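# Lift a plastic card off a box and hold it

## Task

Pick the plastic card up from the top of the box and keep it motionless above the table, held between two opposite sides of the hand, with every part of the card raised at least about three finger widths above where it rested on the box. Once it is off the box, never press the card between its edges hard enough that a real card would bend; doing so fails the task immediately. The task also fails if any hand motor still shows moving in hand_stopped_by when the scene ends.

## Robot and tools

ROBOT. One six-joint arm carrying a five-finger right hand. Everything is steered through the hand point, a spot fixed to the palm 0.05 m in front of it, where the index pad would meet the thumb tip in a pinch. Hand point axes: +z runs along the straightened fingers (their tips sit 0.06 to 0.07 m beyond the point), +y leaves the palm face, +x crosses the palm toward the little finger. Across the palm the hand extends 0.08 m on the little-finger side; on the thumb side 0.02 m when the thumb is swung in front of the palm, up to 0.09 m otherwise. A wrist bracket on the little-finger side reaches 0.11 m across and 0.03 m past the point along +y and can collide with things.

SCENE FRAME. Origin on the table top below the arm base, +z up, +y to the left when facing along +x. The base may be slightly tilted. Reported positions are in metres and grow less accurate at long reach.

THE ROW. Both execute_actions and move use rows of 14 numbers, each in [-1, 1], for the single arm:
1-6: dx, dy, dz, rx, ry, rz. An offset, not a pose: a displacement from the hand point's measured pose at the start of the action, expressed in the hand point's own axes. 1.0 equals 0.6 m for dx..dz and 180 degrees for the rotation; rx, ry, rz form one rotation vector.
7-12: thumb_turn, thumb_bend, index, middle, ring, little. Absolute motor targets: -1 open (thumb beside the palm, fingers straight), +1 closed (thumb opposite the fingers, fingers curled in). A pinch is roughly index +0.22, thumb_bend +0.75, thumb_turn +0.57. The same order is used in hand_measured, hand_stopped_by and hand_load_n.
13: force_limit, the fingertip load at which a closing motor halts, linear from about 0 N at -1 to 10 N at +1 (15 N for the two thumb motors). Opening motors ignore it.
14: speed, linear from nearly zero at -1 to full at +1; full speed covers a finger's whole range in 0.6 s.

execute_actions(actions): a list of actions run one after another. Each action is a table of up to 15 rows; each row lasts one 1/30 s step, and a shorter table repeats its final row to fill 15 steps. Every row in an action is measured from that action's start pose, not from the row before. The first action of a call starts from the last pose a result reported. An empty list just returns the current state and images. Each step, the commanded pose is clipped to within 100 mm and 16 degrees of the measured pose, so large offsets need several actions; motion trails commands by about 0.17 s.

move(target, speed, stop_force, blocking): target is one row, offsets taken from the pose in the latest result that shows one; hand numbers are sent when the move begins. The hand point follows a straight path lasting 0.5 to 10 s (cut off at 10 s). speed is metres per second, 0.002 to 0.5, default 0.25; turning is capped at twice that in rad/s. The path ignores obstacles and the arm may overshoot speed. stop_force (newtons, 9 to 40, only after 0.2 s of scene time) ends the path when the wrist sensor reads that much extra push opposing the motion for two steps; the arm backs up two steps and holds. Use it only with slow, non-rotating moves, and leave it out when moving away from a surface being pressed. blocking=false returns after 0.5 s while the arm keeps going; it cannot be combined with stop_force, and further moves or actions are refused until wait or stop shows the end. The result adds a move: line with the ending (done, contact, off_target, moving, held, fault), limits (paced = clipped, held = steps blocked) and the distance from target.

wait(seconds): 0 to 10 s with the last command held; returns early if a running move ends. stop(): brakes a running move. zoom_image(camera, region): region [x0, y0, x1, y1] in pixels, top-left origin, at most 504 by 504. show_instructions(): shows the reference images. finished_scene(scene): ends the scene with the given number; irreversible.

CAMERAS: cam_head_left (896x504), cam_head_right (896x504), cam_wrist (616x616).

RESULTS. The state line gives end_effector_position, end_effector_quat_wxyz and velocities in the scene frame. Hand target is the pose the controller is currently driving toward. pose unreachable means the clearance check (which counts the base mount as arm) altered or blocked the command. hand_measured is each motor's position on the target scale; hand_stopped_by reads moving, target, force, stalled or fault; hand_load_n is fingertip load, positive when pushed open. A grip is lost when loads fall toward 0. Wrist force and Wrist torque are flange sensor readings in the hand axes, carrying up to about 4 N offset, noise, and saturation near 50 N; no reading at the start is normal.

HAND BEHAVIOUR. A motor starts only when its target changes by at least 0.01, then runs until it reaches the target or its load hits force_limit, and locks (holding at least 15 N). If blocked it shows moving for the normal duration, then stalled. Resending identical numbers keeps a grip. To tighten, raise force_limit and send a more-closed target; to loosen, send a target more open than measured. Fast closing overshoots the limit, so close gently with speed -0.9 or lower. A wrap grip with the thumb turned in fits objects 0.035 to 0.08 m across; turn the thumb before reaching the object.

AVOID. The arm is stiff: driving even slightly past a firm contact can trigger a fault stop (10 s halt, rest of call skipped), as can joint torque over the limits (132 N m for the first three joints, 24.6 N m for the wrists) or any outside force of 150 N. Motors warn at 70 °C and brake at 85 °C. Do not knock anything off the table, drop or slam the card, or squeeze the card edgewise. Loose objects may occasionally be nudged. Before ending, confirm no hand motor reads moving.

Each tool is called after "Emit:" in YAML: its name, and indented under it one key for each argument.

Reference images:

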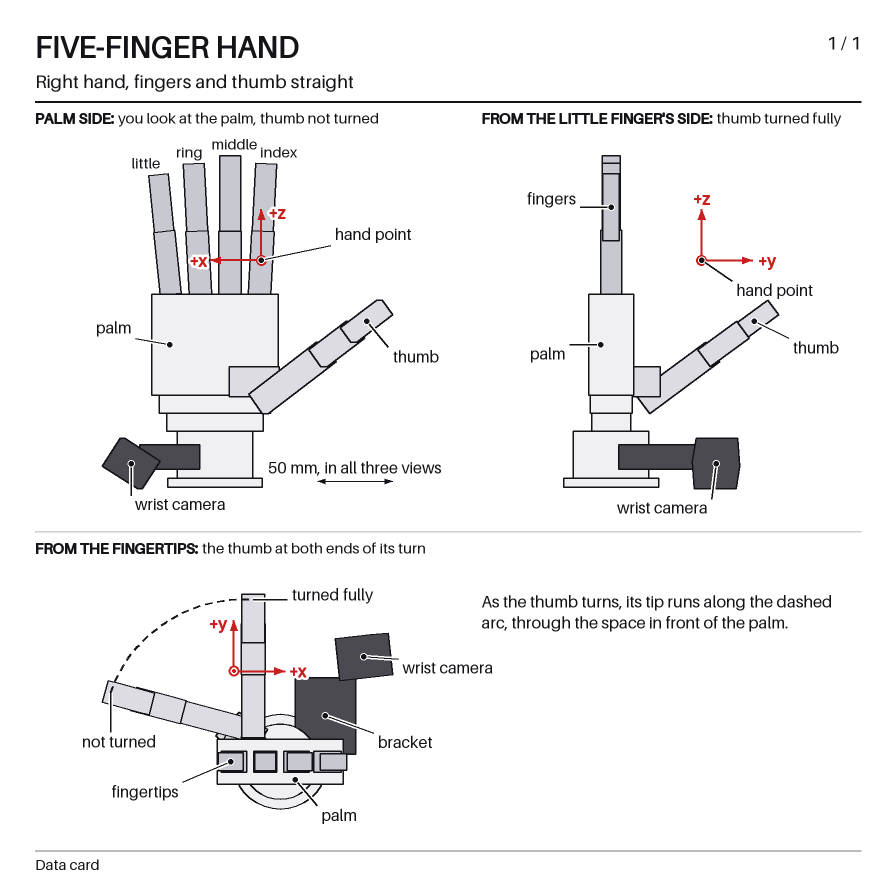

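## Session

I'll start by looking at the current state of the scene.

Emit:
execute_actions:
  actions: []

Scene clock: 0.00 s.
end_effector_position=(+0.4958, -0.1636, +0.3512) hand_measured=(-1.000, -1.000, -1.000, -1.000, -1.000, -1.000) hand_load_n=(+0.0, +0.0, +0.0, +0.0, +0.0, +0.0) hand_stopped_by=(target, target, target, target, target, target) hand_force_limit=0.00 hand_speed=-0.80 end_effector_quat_wxyz=(-0.266, +0.704, +0.559, +0.348) end_effector_velocity=(+0.000, -0.000, +0.001) end_effector_angular_velocity=(-0.002, -0.002, -0.000)
Joint positions: [-1.153 -0.806  1.621  1.431  0.925 -0.966]
Joint velocities: [ 0.    -0.002  0.    -0.    -0.001  0.   ]
Wrist force (N, on the end effector, along its own x y z axes, offset not removed): no reading
Wrist torque (N m, same axes, about the end effector's origin, offset not removed): no reading
Hand target: +0.496, -0.164, +0.351; -0.266, +0.704, +0.559, +0.348

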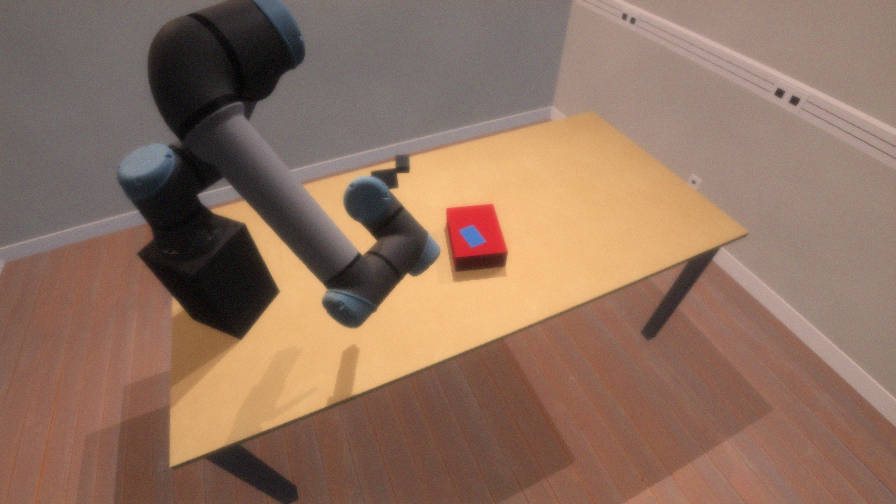

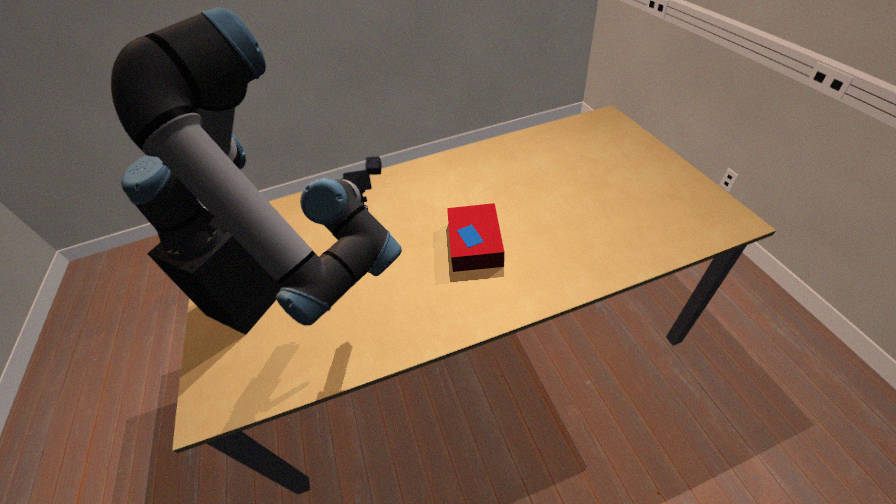

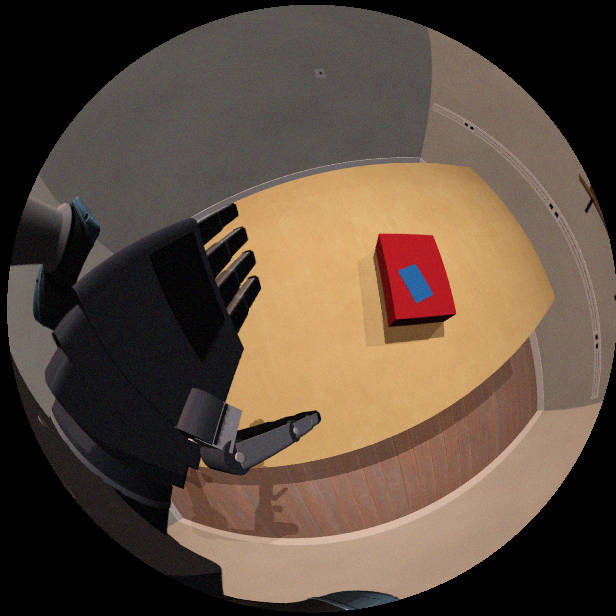

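Emit:
zoom_image:
  camera: "cam_head_left"
  region: [400, 170, 560, 300]

Emit:
zoom_image:
  camera: "cam_head_right"
  region: [400, 170, 560, 300]

Emit:
zoom_image:
  camera: "cam_wrist"
  region: [330, 200, 500, 370]

Region (400, 170, 560, 300) of cam_head_left's 896x504 image, scaled by 3.150, with more detail than that image has; it fills the top 410 rows of this view, and the rest is white.

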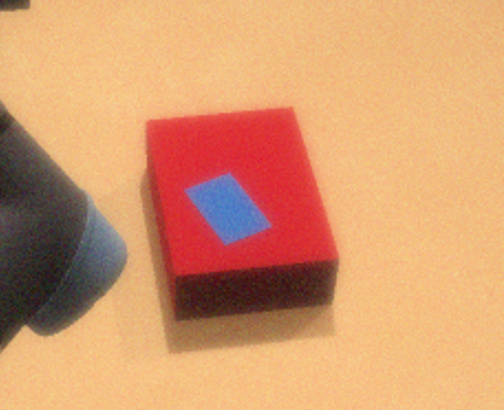

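Region (400, 170, 560, 300) of cam_head_right's 896x504 image, scaled by 3.150, with more detail than that image has; it fills the top 410 rows of this view, and the rest is white.

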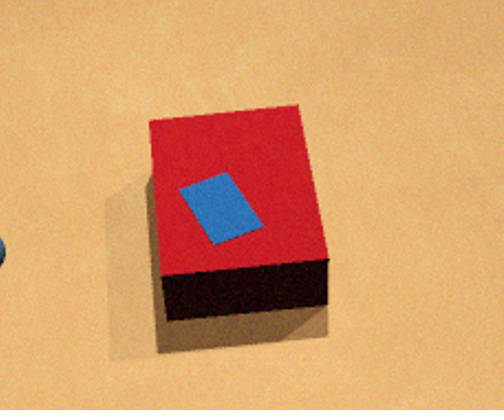

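Region (330, 200, 500, 370) of cam_wrist's 616x616 image, scaled by 2.965, with more detail than that image has.

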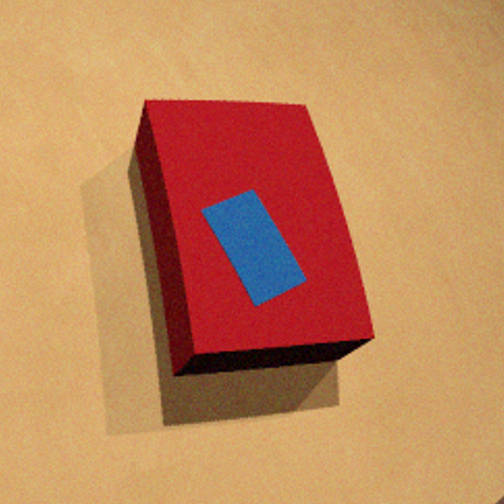

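Emit:
zoom_image:
  camera: "cam_wrist"
  region: [140, 180, 340, 380]

Emit:
zoom_image:
  camera: "cam_wrist"
  region: [160, 340, 360, 540]

Emit:
zoom_image:
  camera: "cam_head_right"
  region: [100, 100, 460, 380]

Region (140, 180, 340, 380) of cam_wrist's 616x616 image, scaled by 2.520, with more detail than that image has.

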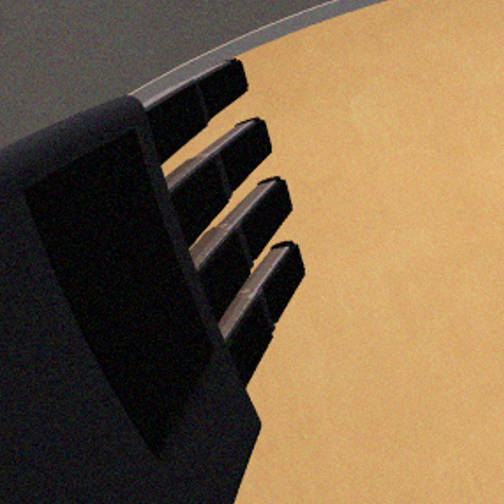

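Region (160, 340, 360, 540) of cam_wrist's 616x616 image, scaled by 2.520, with more detail than that image has.

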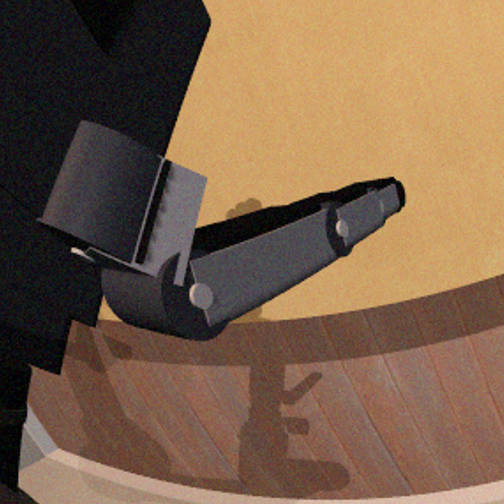

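Region (100, 100, 460, 380) of cam_head_right's 896x504 image, scaled by 1.400, with more detail than that image has.

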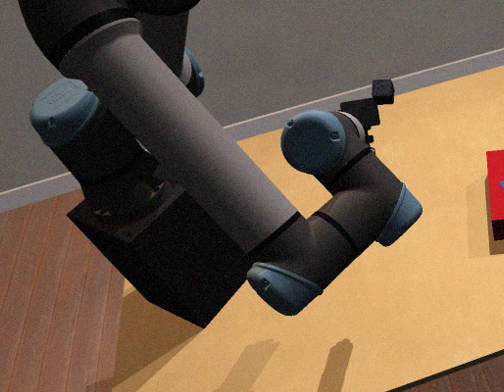

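Emit:
move:
  target: [-0.1232, 0.2655, 0.3390, -0.1602, 0.1838, 0.6363, 0.57, 0.75, 0.15, 1.0, 1.0, 1.0, -0.3, 0.0]
  speed: 0.4

Scene clock: 123.30 s.
end_effector_position=(+0.6795, -0.0898, +0.1695) hand_measured=(+0.570, +0.750, +0.150, +1.000, +1.000, +1.000) hand_load_n=(+0.0, +0.0, +0.0, +0.0, +0.0, +0.0) hand_stopped_by=(target, target, target, target, target, target) hand_force_limit=-0.30 hand_speed=0.00 end_effector_quat_wxyz=(-0.400, +0.769, -0.443, +0.230) end_effector_velocity=(+0.000, +0.001, -0.000) end_effector_angular_velocity=(+0.001, +0.002, -0.010)
Joint positions: [-0.783 -0.578  1.301  0.264  0.751  2.282]
Joint velocities: [ 0.002 -0.004  0.006 -0.01   0.007  0.015]
Wrist force (N, on the end effector, along its own x y z axes, offset not removed): [1.3 -0.2 -0.9]
Wrist torque (N m, same axes, about the end effector's origin, offset not removed): [0.00 -0.22 0.03]
Hand target: +0.680, -0.090, +0.169; -0.400, +0.769, -0.443, +0.231
Off the commanded pose: 0.001 m, 0 deg.
move: done

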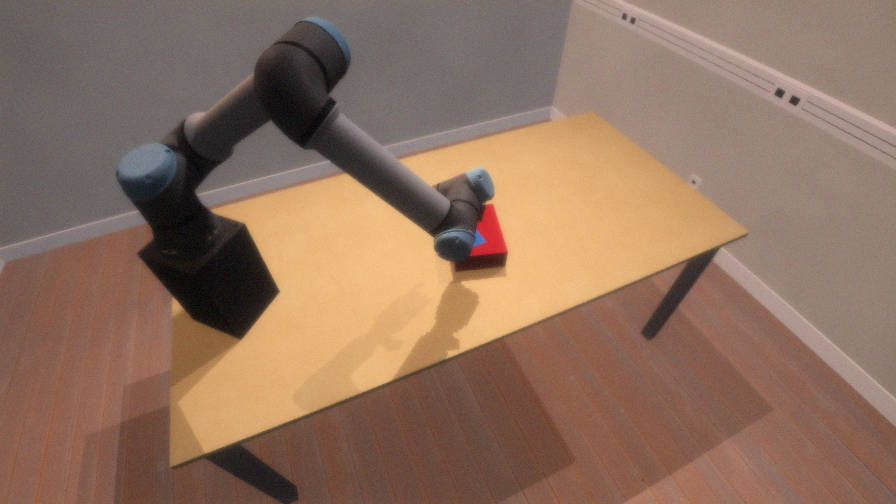

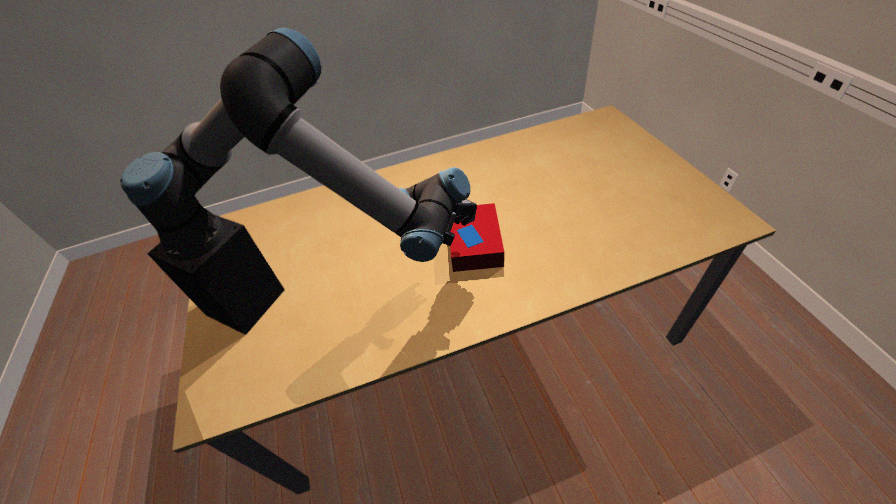

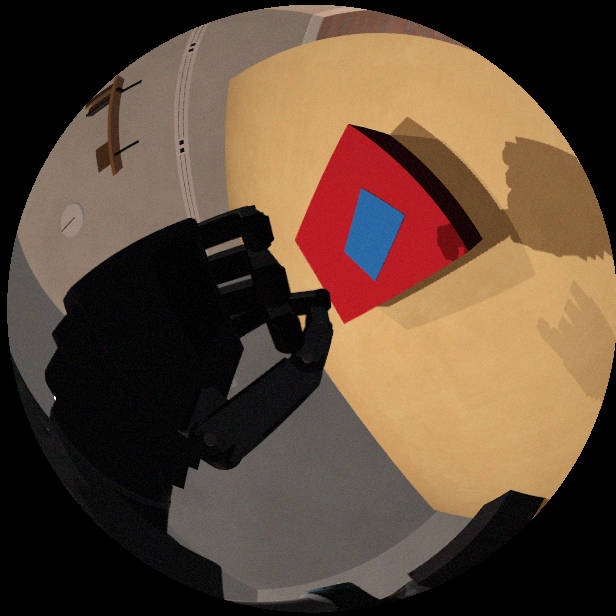

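Emit:
zoom_image:
  camera: "cam_wrist"
  region: [180, 180, 400, 400]

Emit:
zoom_image:
  camera: "cam_wrist"
  region: [280, 100, 520, 340]

Emit:
zoom_image:
  camera: "cam_head_right"
  region: [380, 150, 560, 300]

Region (180, 180, 400, 400) of cam_wrist's 616x616 image, scaled by 2.291, with more detail than that image has.

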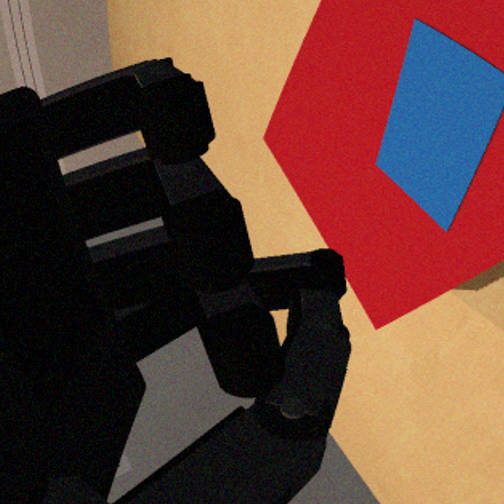

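Region (280, 100, 520, 340) of cam_wrist's 616x616 image, scaled by 2.100, with more detail than that image has.

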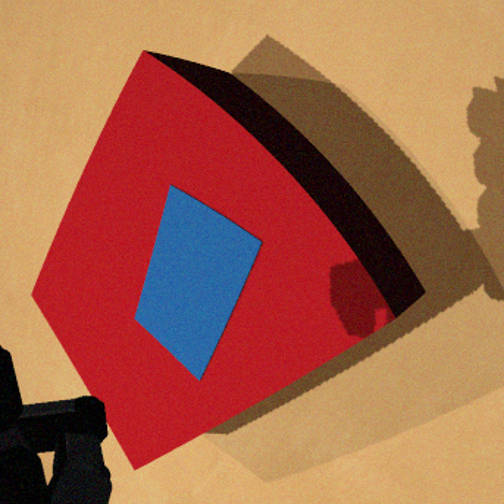

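Region (380, 150, 560, 300) of cam_head_right's 896x504 image, scaled by 2.800, with more detail than that image has.

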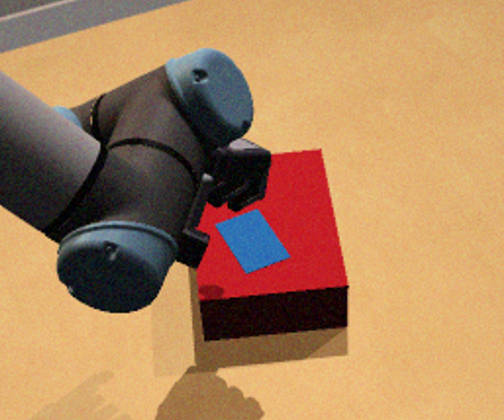

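Emit:
move:
  target: [0.0435, 0.1140, 0.0247, 0, 0, 0, -1, -1, -1, -1, -1, -1, -0.3, 1.0]
  speed: 0.1

Scene clock: 244.50 s.
end_effector_position=(+0.6690, -0.1259, +0.1052) hand_measured=(-1.000, -1.000, -1.000, -1.000, -1.000, -1.000) hand_load_n=(+0.0, +0.0, +0.0, +0.0, +0.0, +0.0) hand_stopped_by=(target, target, target, target, target, target) hand_force_limit=-0.30 hand_speed=1.00 end_effector_quat_wxyz=(-0.400, +0.769, -0.443, +0.231) end_effector_velocity=(-0.001, -0.001, -0.002) end_effector_angular_velocity=(+0.003, +0.004, -0.001)
Joint positions: [-0.846 -0.446  1.241  0.252  0.718  2.203]
Joint velocities: [-0.002  0.005 -0.003  0.005 -0.    -0.002]
Wrist force (N, on the end effector, along its own x y z axes, offset not removed): [-0.4 -1.6 -0.3]
Wrist torque (N m, same axes, about the end effector's origin, offset not removed): [-0.14 0.06 -0.06]
Hand target: +0.669, -0.126, +0.105; -0.400, +0.769, -0.443, +0.230
Off the commanded pose: 0.000 m, 0 deg.
move: done

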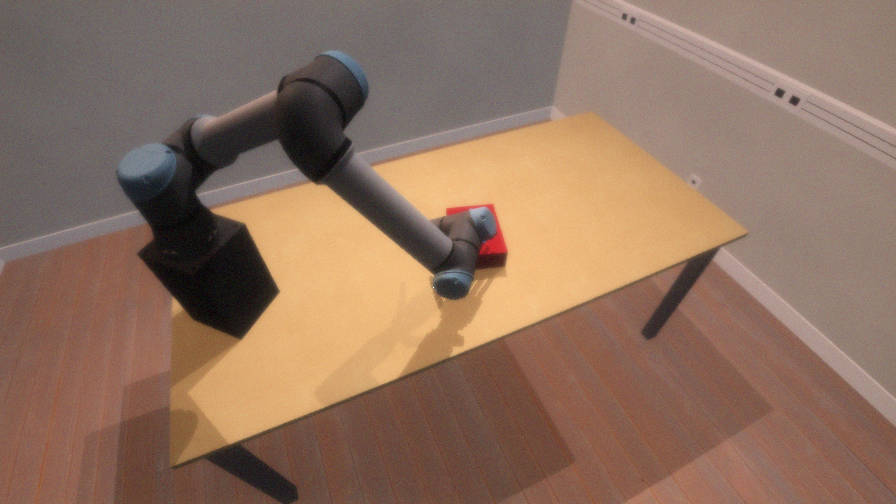

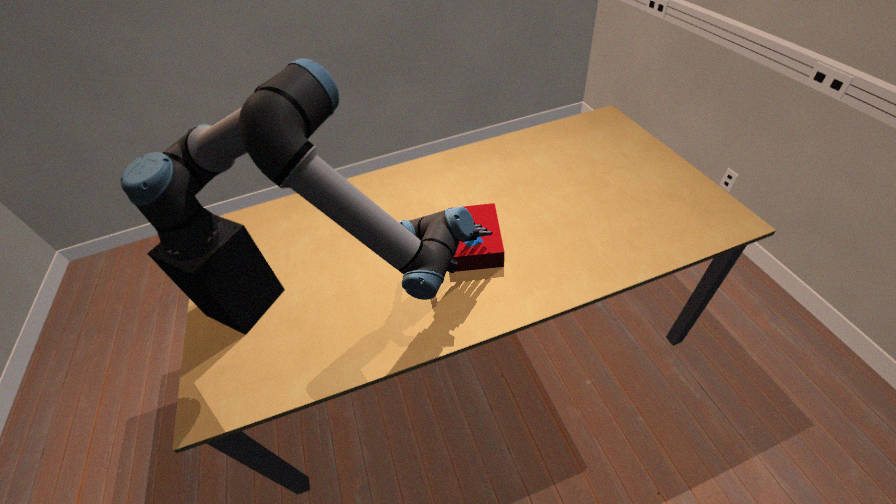

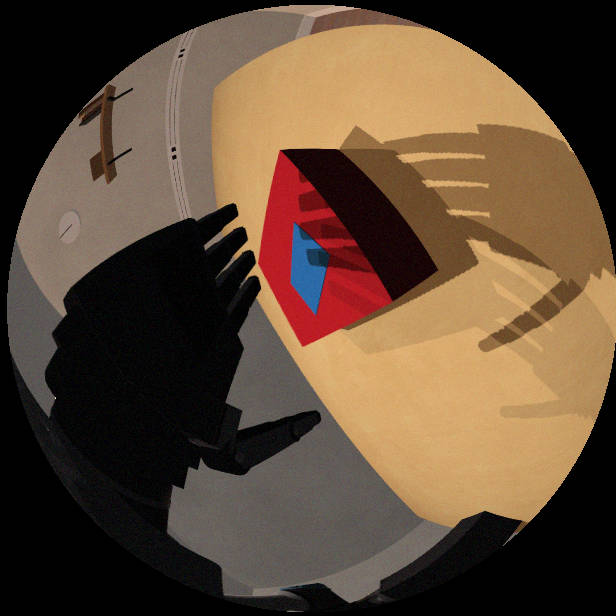

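Emit:
zoom_image:
  camera: "cam_wrist"
  region: [220, 130, 460, 370]

Emit:
zoom_image:
  camera: "cam_wrist"
  region: [240, 200, 370, 330]

Emit:
zoom_image:
  camera: "cam_head_right"
  region: [420, 190, 540, 300]

Region (220, 130, 460, 370) of cam_wrist's 616x616 image, scaled by 2.100, with more detail than that image has.

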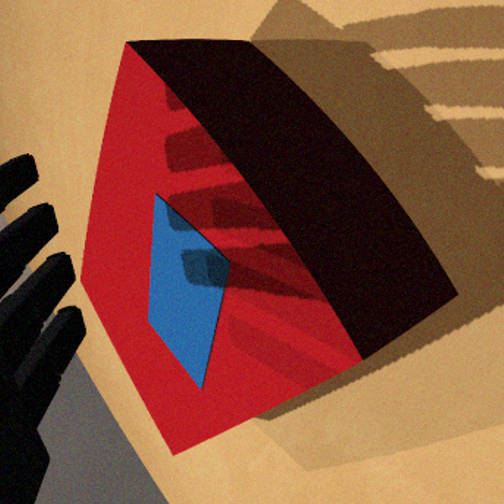

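Region (240, 200, 370, 330) of cam_wrist's 616x616 image, scaled by 3.877, with more detail than that image has.

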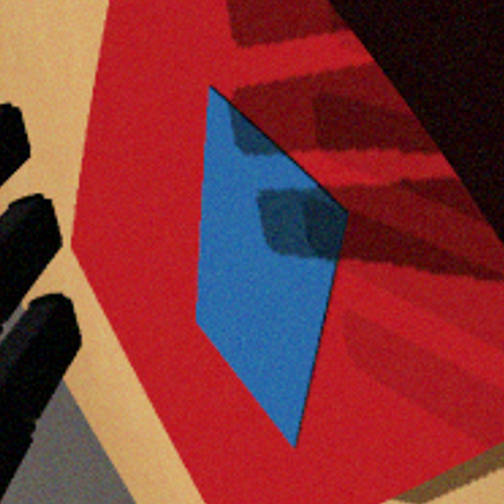

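Region (420, 190, 540, 300) of cam_head_right's 896x504 image, scaled by 4.200, with more detail than that image has; it fills the top 462 rows of this view, and the rest is white.

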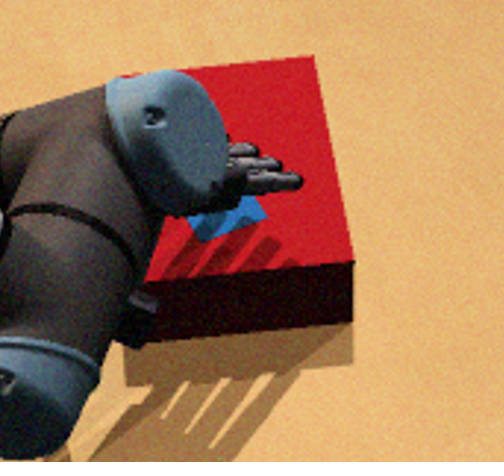

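Emit:
move:
  target: [-0.0128, 0.0247, 0.0263, 0, 0, 0, -1, -1, -1, -1, -1, -1, -0.5, -0.8]
  speed: 0.06

Emit:
move:
  target: [0, 0, 0, 0, 0, 0, -1, -1, -0.45, -0.45, -1, -1, -0.5, -0.8]
  speed: 0.05

Scene clock: 365.13 s.
end_effector_position=(+0.6689, -0.1171, +0.0841) hand_measured=(-1.000, -1.000, -1.000, -1.000, -1.000, -1.000) hand_load_n=(+0.0, +0.0, +0.0, +0.0, +0.0, +0.0) hand_stopped_by=(target, target, target, target, target, target) hand_force_limit=-0.50 hand_speed=-0.80 end_effector_quat_wxyz=(-0.400, +0.769, -0.443, +0.230) end_effector_velocity=(+0.000, +0.000, -0.002) end_effector_angular_velocity=(-0.001, -0.001, -0.001)
Joint positions: [-0.834 -0.417  1.243  0.208  0.724  2.219]
Joint velocities: [ 0.001  0.003 -0.    -0.005  0.001  0.002]
Wrist force (N, on the end effector, along its own x y z axes, offset not removed): [-0.5 -1.5 -0.1]
Wrist torque (N m, same axes, about the end effector's origin, offset not removed): [-0.26 0.07 -0.15]
Hand target: +0.669, -0.117, +0.084; -0.400, +0.769, -0.443, +0.230
Off the commanded pose: 0.000 m, 0 deg.
move: done

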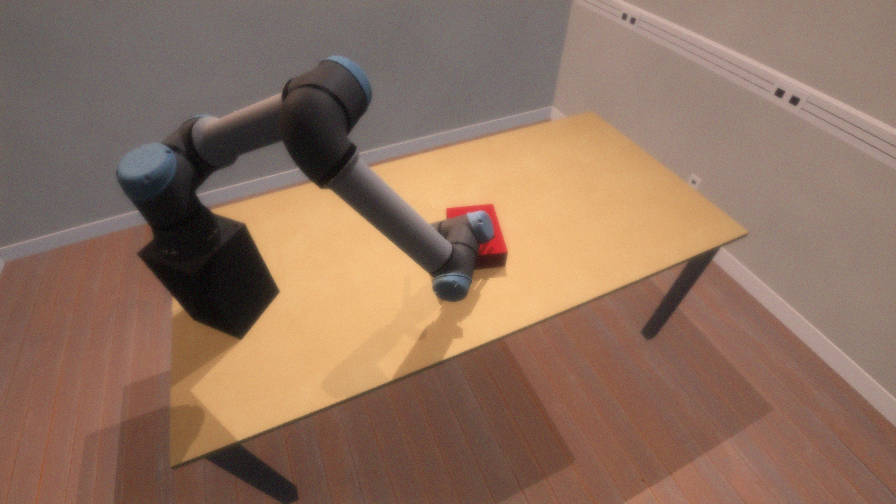

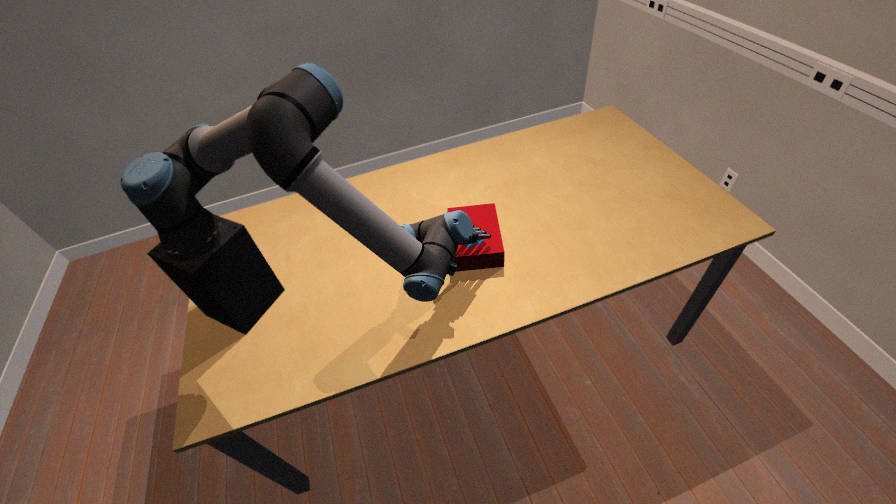

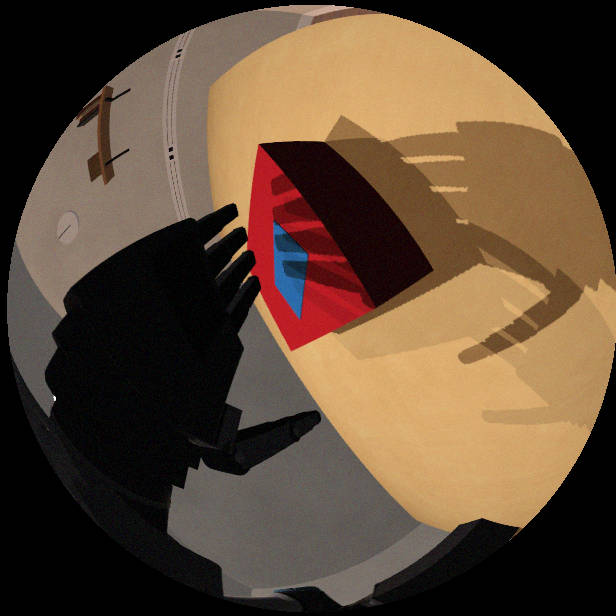

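Scene clock: 367.00 s.
end_effector_position=(+0.6689, -0.1171, +0.0841) hand_measured=(-1.000, -1.000, -0.468, -0.614, -1.000, -1.000) hand_load_n=(+0.0, +0.0, +2.5, +1.5, +0.0, +0.0) hand_stopped_by=(target, target, force, force, target, target) hand_force_limit=-0.50 hand_speed=-0.80 end_effector_quat_wxyz=(-0.400, +0.769, -0.443, +0.230) end_effector_velocity=(-0.000, -0.000, -0.000) end_effector_angular_velocity=(+0.000, +0.001, -0.000)
Joint positions: [-0.833 -0.417  1.243  0.208  0.724  2.219]
Joint velocities: [-0.001  0.     0.     0.001 -0.    -0.001]
Wrist force (N, on the end effector, along its own x y z axes, offset not removed): [1.3 -4.8 -2.0]
Wrist torque (N m, same axes, about the end effector's origin, offset not removed): [0.59 -0.23 -0.05]
Hand target: +0.669, -0.117, +0.084; -0.400, +0.769, -0.443, +0.230
Off the commanded pose: 0.000 m, 0 deg.
move: done

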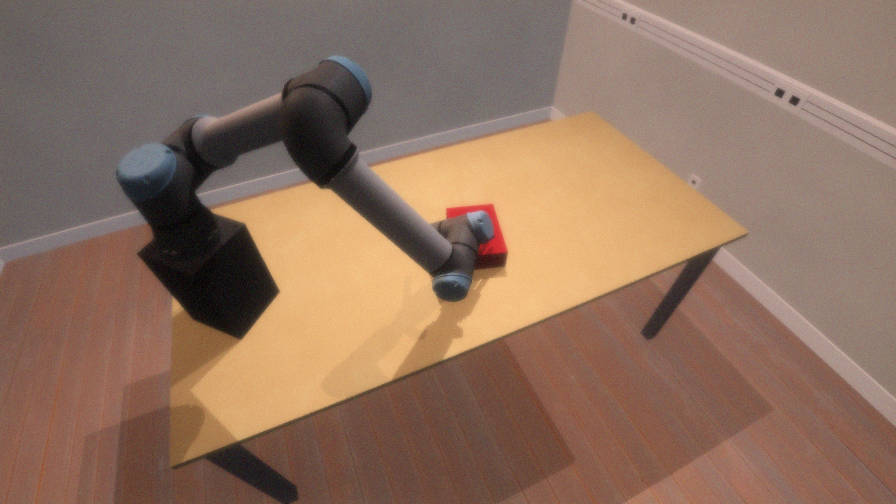

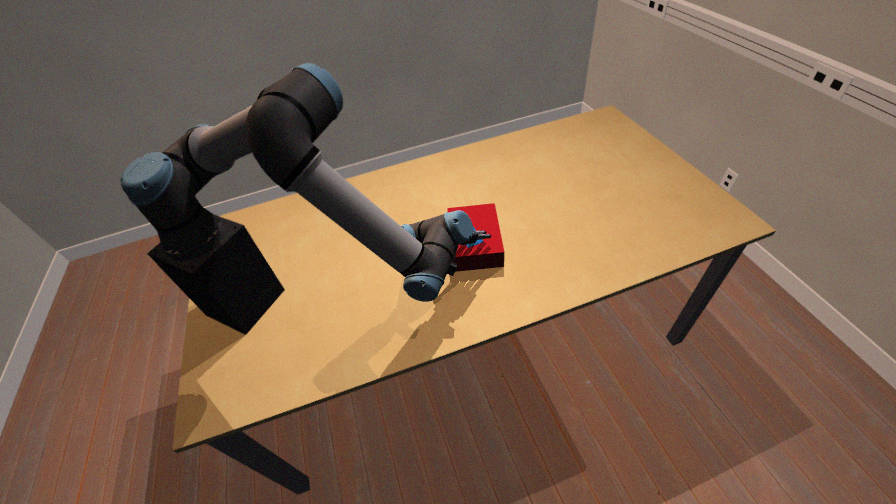

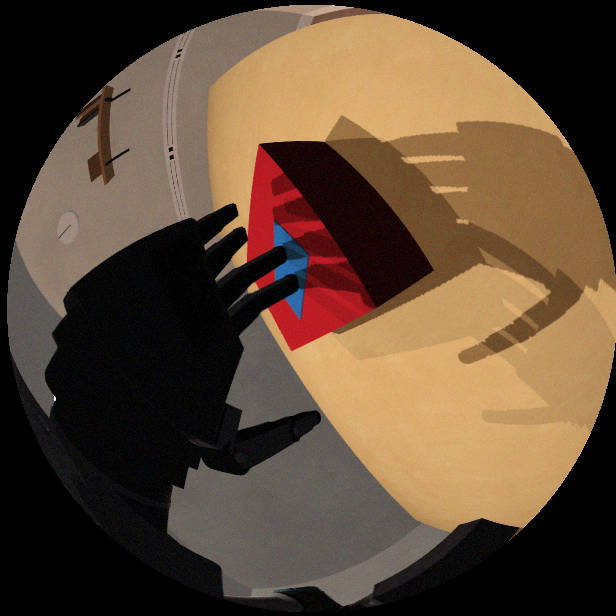

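Emit:
zoom_image:
  camera: "cam_wrist"
  region: [230, 200, 390, 360]

Emit:
zoom_image:
  camera: "cam_head_right"
  region: [430, 195, 530, 285]

Region (230, 200, 390, 360) of cam_wrist's 616x616 image, scaled by 3.150, with more detail than that image has.

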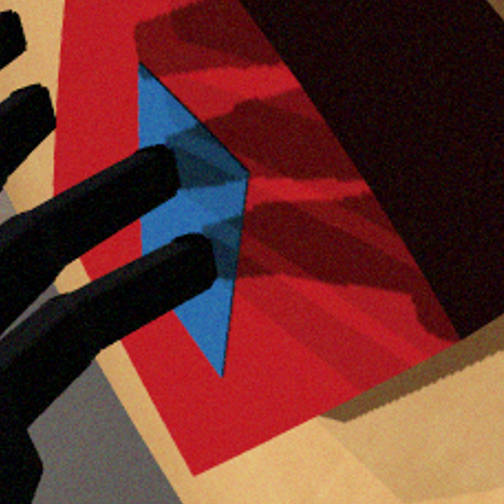

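Region (430, 195, 530, 285) of cam_head_right's 896x504 image, scaled by 5.040, with more detail than that image has; it fills the top 454 rows of this view, and the rest is white.

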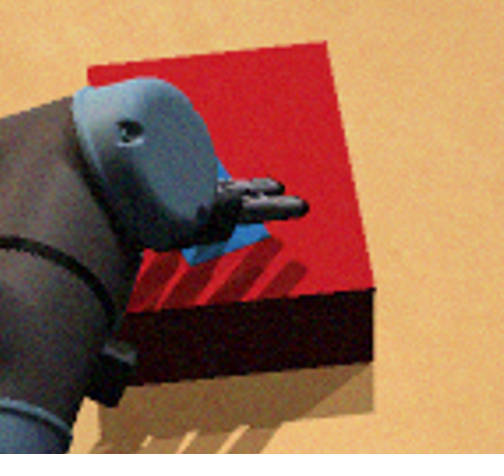

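Emit:
move:
  target: [-0.0333, 0.0194, -0.0277, 0, 0, 0, -1, -1, -0.45, -0.43, -1, -1, -0.5, -0.9]
  speed: 0.03

Emit:
zoom_image:
  camera: "cam_wrist"
  region: [220, 170, 400, 350]

Scene clock: 390.73 s.
end_effector_position=(+0.6415, -0.1100, +0.0842) hand_measured=(-1.000, -1.000, -0.468, -0.610, -1.000, -1.000) hand_load_n=(+0.0, +0.0, +1.5, +2.5, +0.0, +0.0) hand_stopped_by=(target, target, force, force, target, target) hand_force_limit=-0.50 hand_speed=-0.90 end_effector_quat_wxyz=(-0.400, +0.769, -0.443, +0.230) end_effector_velocity=(-0.002, +0.000, +0.000) end_effector_angular_velocity=(-0.001, -0.001, +0.001)
Joint positions: [-0.853 -0.457  1.353  0.158  0.715  2.193]
Joint velocities: [-0.001 -0.003  0.007 -0.003 -0.001 -0.003]
Wrist force (N, on the end effector, along its own x y z axes, offset not removed): [0.3 -5.9 -1.8]
Wrist torque (N m, same axes, about the end effector's origin, offset not removed): [0.40 0.19 -0.15]
Hand target: +0.641, -0.110, +0.084; -0.400, +0.769, -0.443, +0.231
Off the commanded pose: 0.000 m, 0 deg.
move: done

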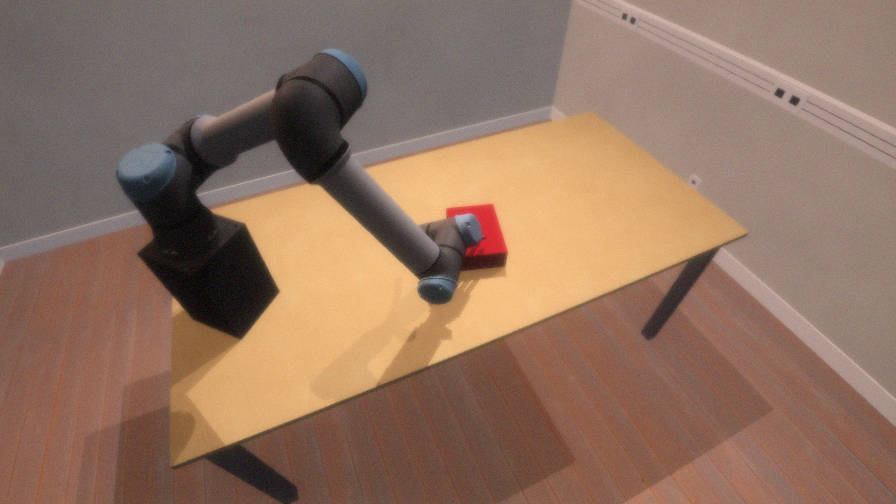

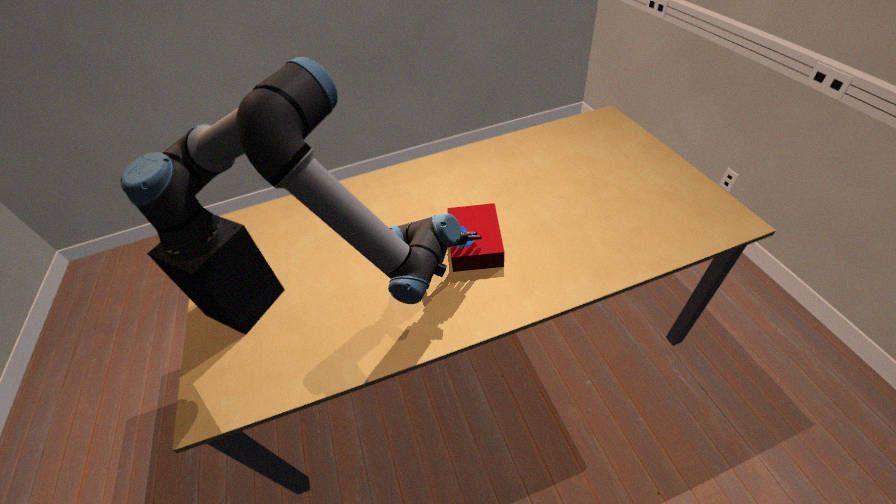

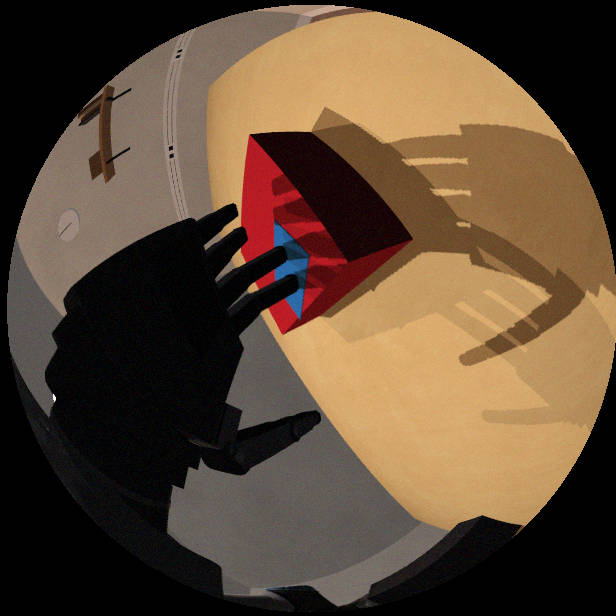

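Region (220, 170, 400, 350) of cam_wrist's 616x616 image, scaled by 2.800, with more detail than that image has.

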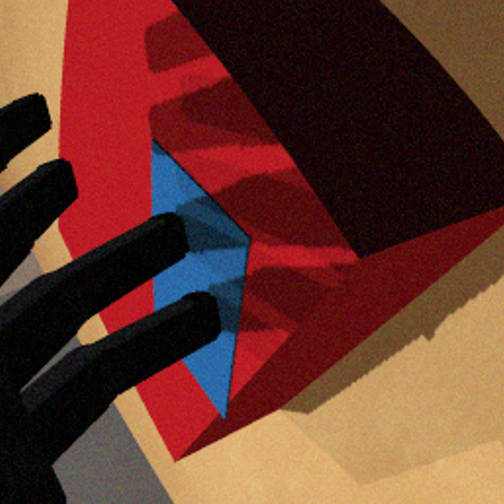

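Emit:
move:
  target: [-0.0350, 0.0205, -0.0291, 0, 0, 0, -1, -1, -0.45, -0.41, -1, -1, -0.5, -0.9]
  speed: 0.03

Emit:
zoom_image:
  camera: "cam_wrist"
  region: [220, 170, 400, 350]

Emit:
zoom_image:
  camera: "cam_head_right"
  region: [410, 195, 520, 285]

Scene clock: 446.00 s.
end_effector_position=(+0.6127, -0.1026, +0.0842) hand_measured=(-1.000, -1.000, -0.468, -0.610, -1.000, -1.000) hand_load_n=(+0.0, +0.0, +1.5, +2.5, +0.0, +0.0) hand_stopped_by=(target, target, force, force, target, target) hand_force_limit=-0.50 hand_speed=-0.90 end_effector_quat_wxyz=(-0.400, +0.769, -0.443, +0.230) end_effector_velocity=(-0.002, +0.001, -0.001) end_effector_angular_velocity=(+0.002, +0.002, -0.000)
Joint positions: [-0.876 -0.494  1.459  0.111  0.704  2.163]
Joint velocities: [-0.002 -0.001  0.006 -0.002 -0.001 -0.002]
Wrist force (N, on the end effector, along its own x y z axes, offset not removed): [0.2 -6.9 -3.7]
Wrist torque (N m, same axes, about the end effector's origin, offset not removed): [0.22 0.17 -0.16]
Hand target: +0.613, -0.103, +0.084; -0.400, +0.769, -0.443, +0.230
Off the commanded pose: 0.000 m, 0 deg.
move: done

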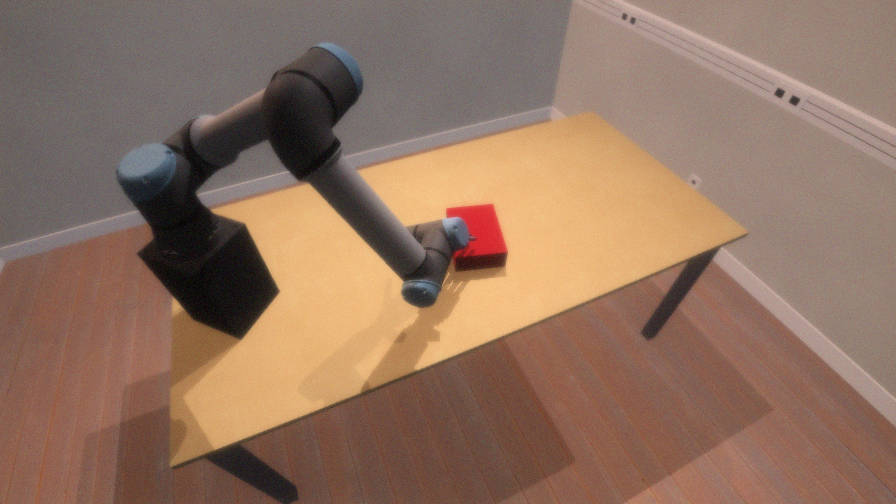

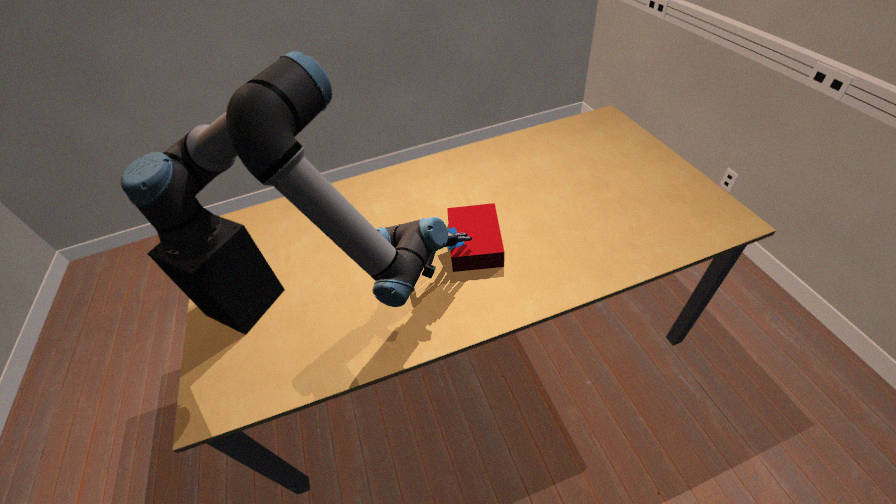

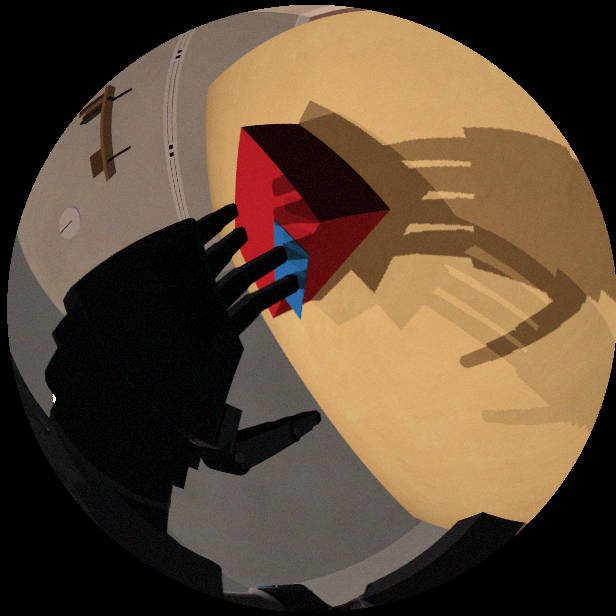

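Region (220, 170, 400, 350) of cam_wrist's 616x616 image, scaled by 2.800, with more detail than that image has.

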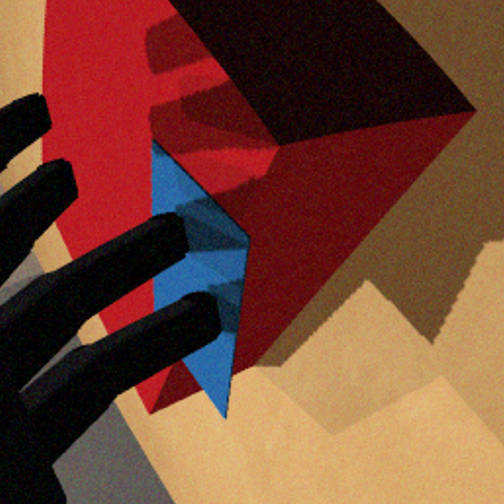

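Region (410, 195, 520, 285) of cam_head_right's 896x504 image, scaled by 4.582, with more detail than that image has; it fills the top 412 rows of this view, and the rest is white.

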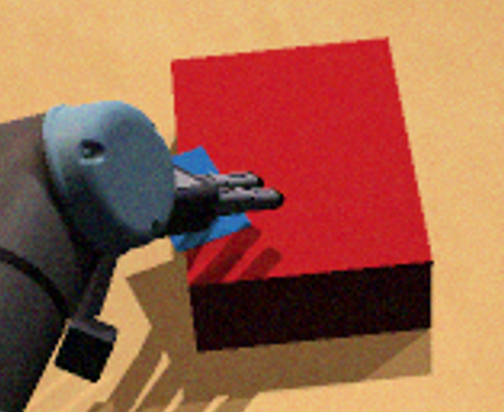

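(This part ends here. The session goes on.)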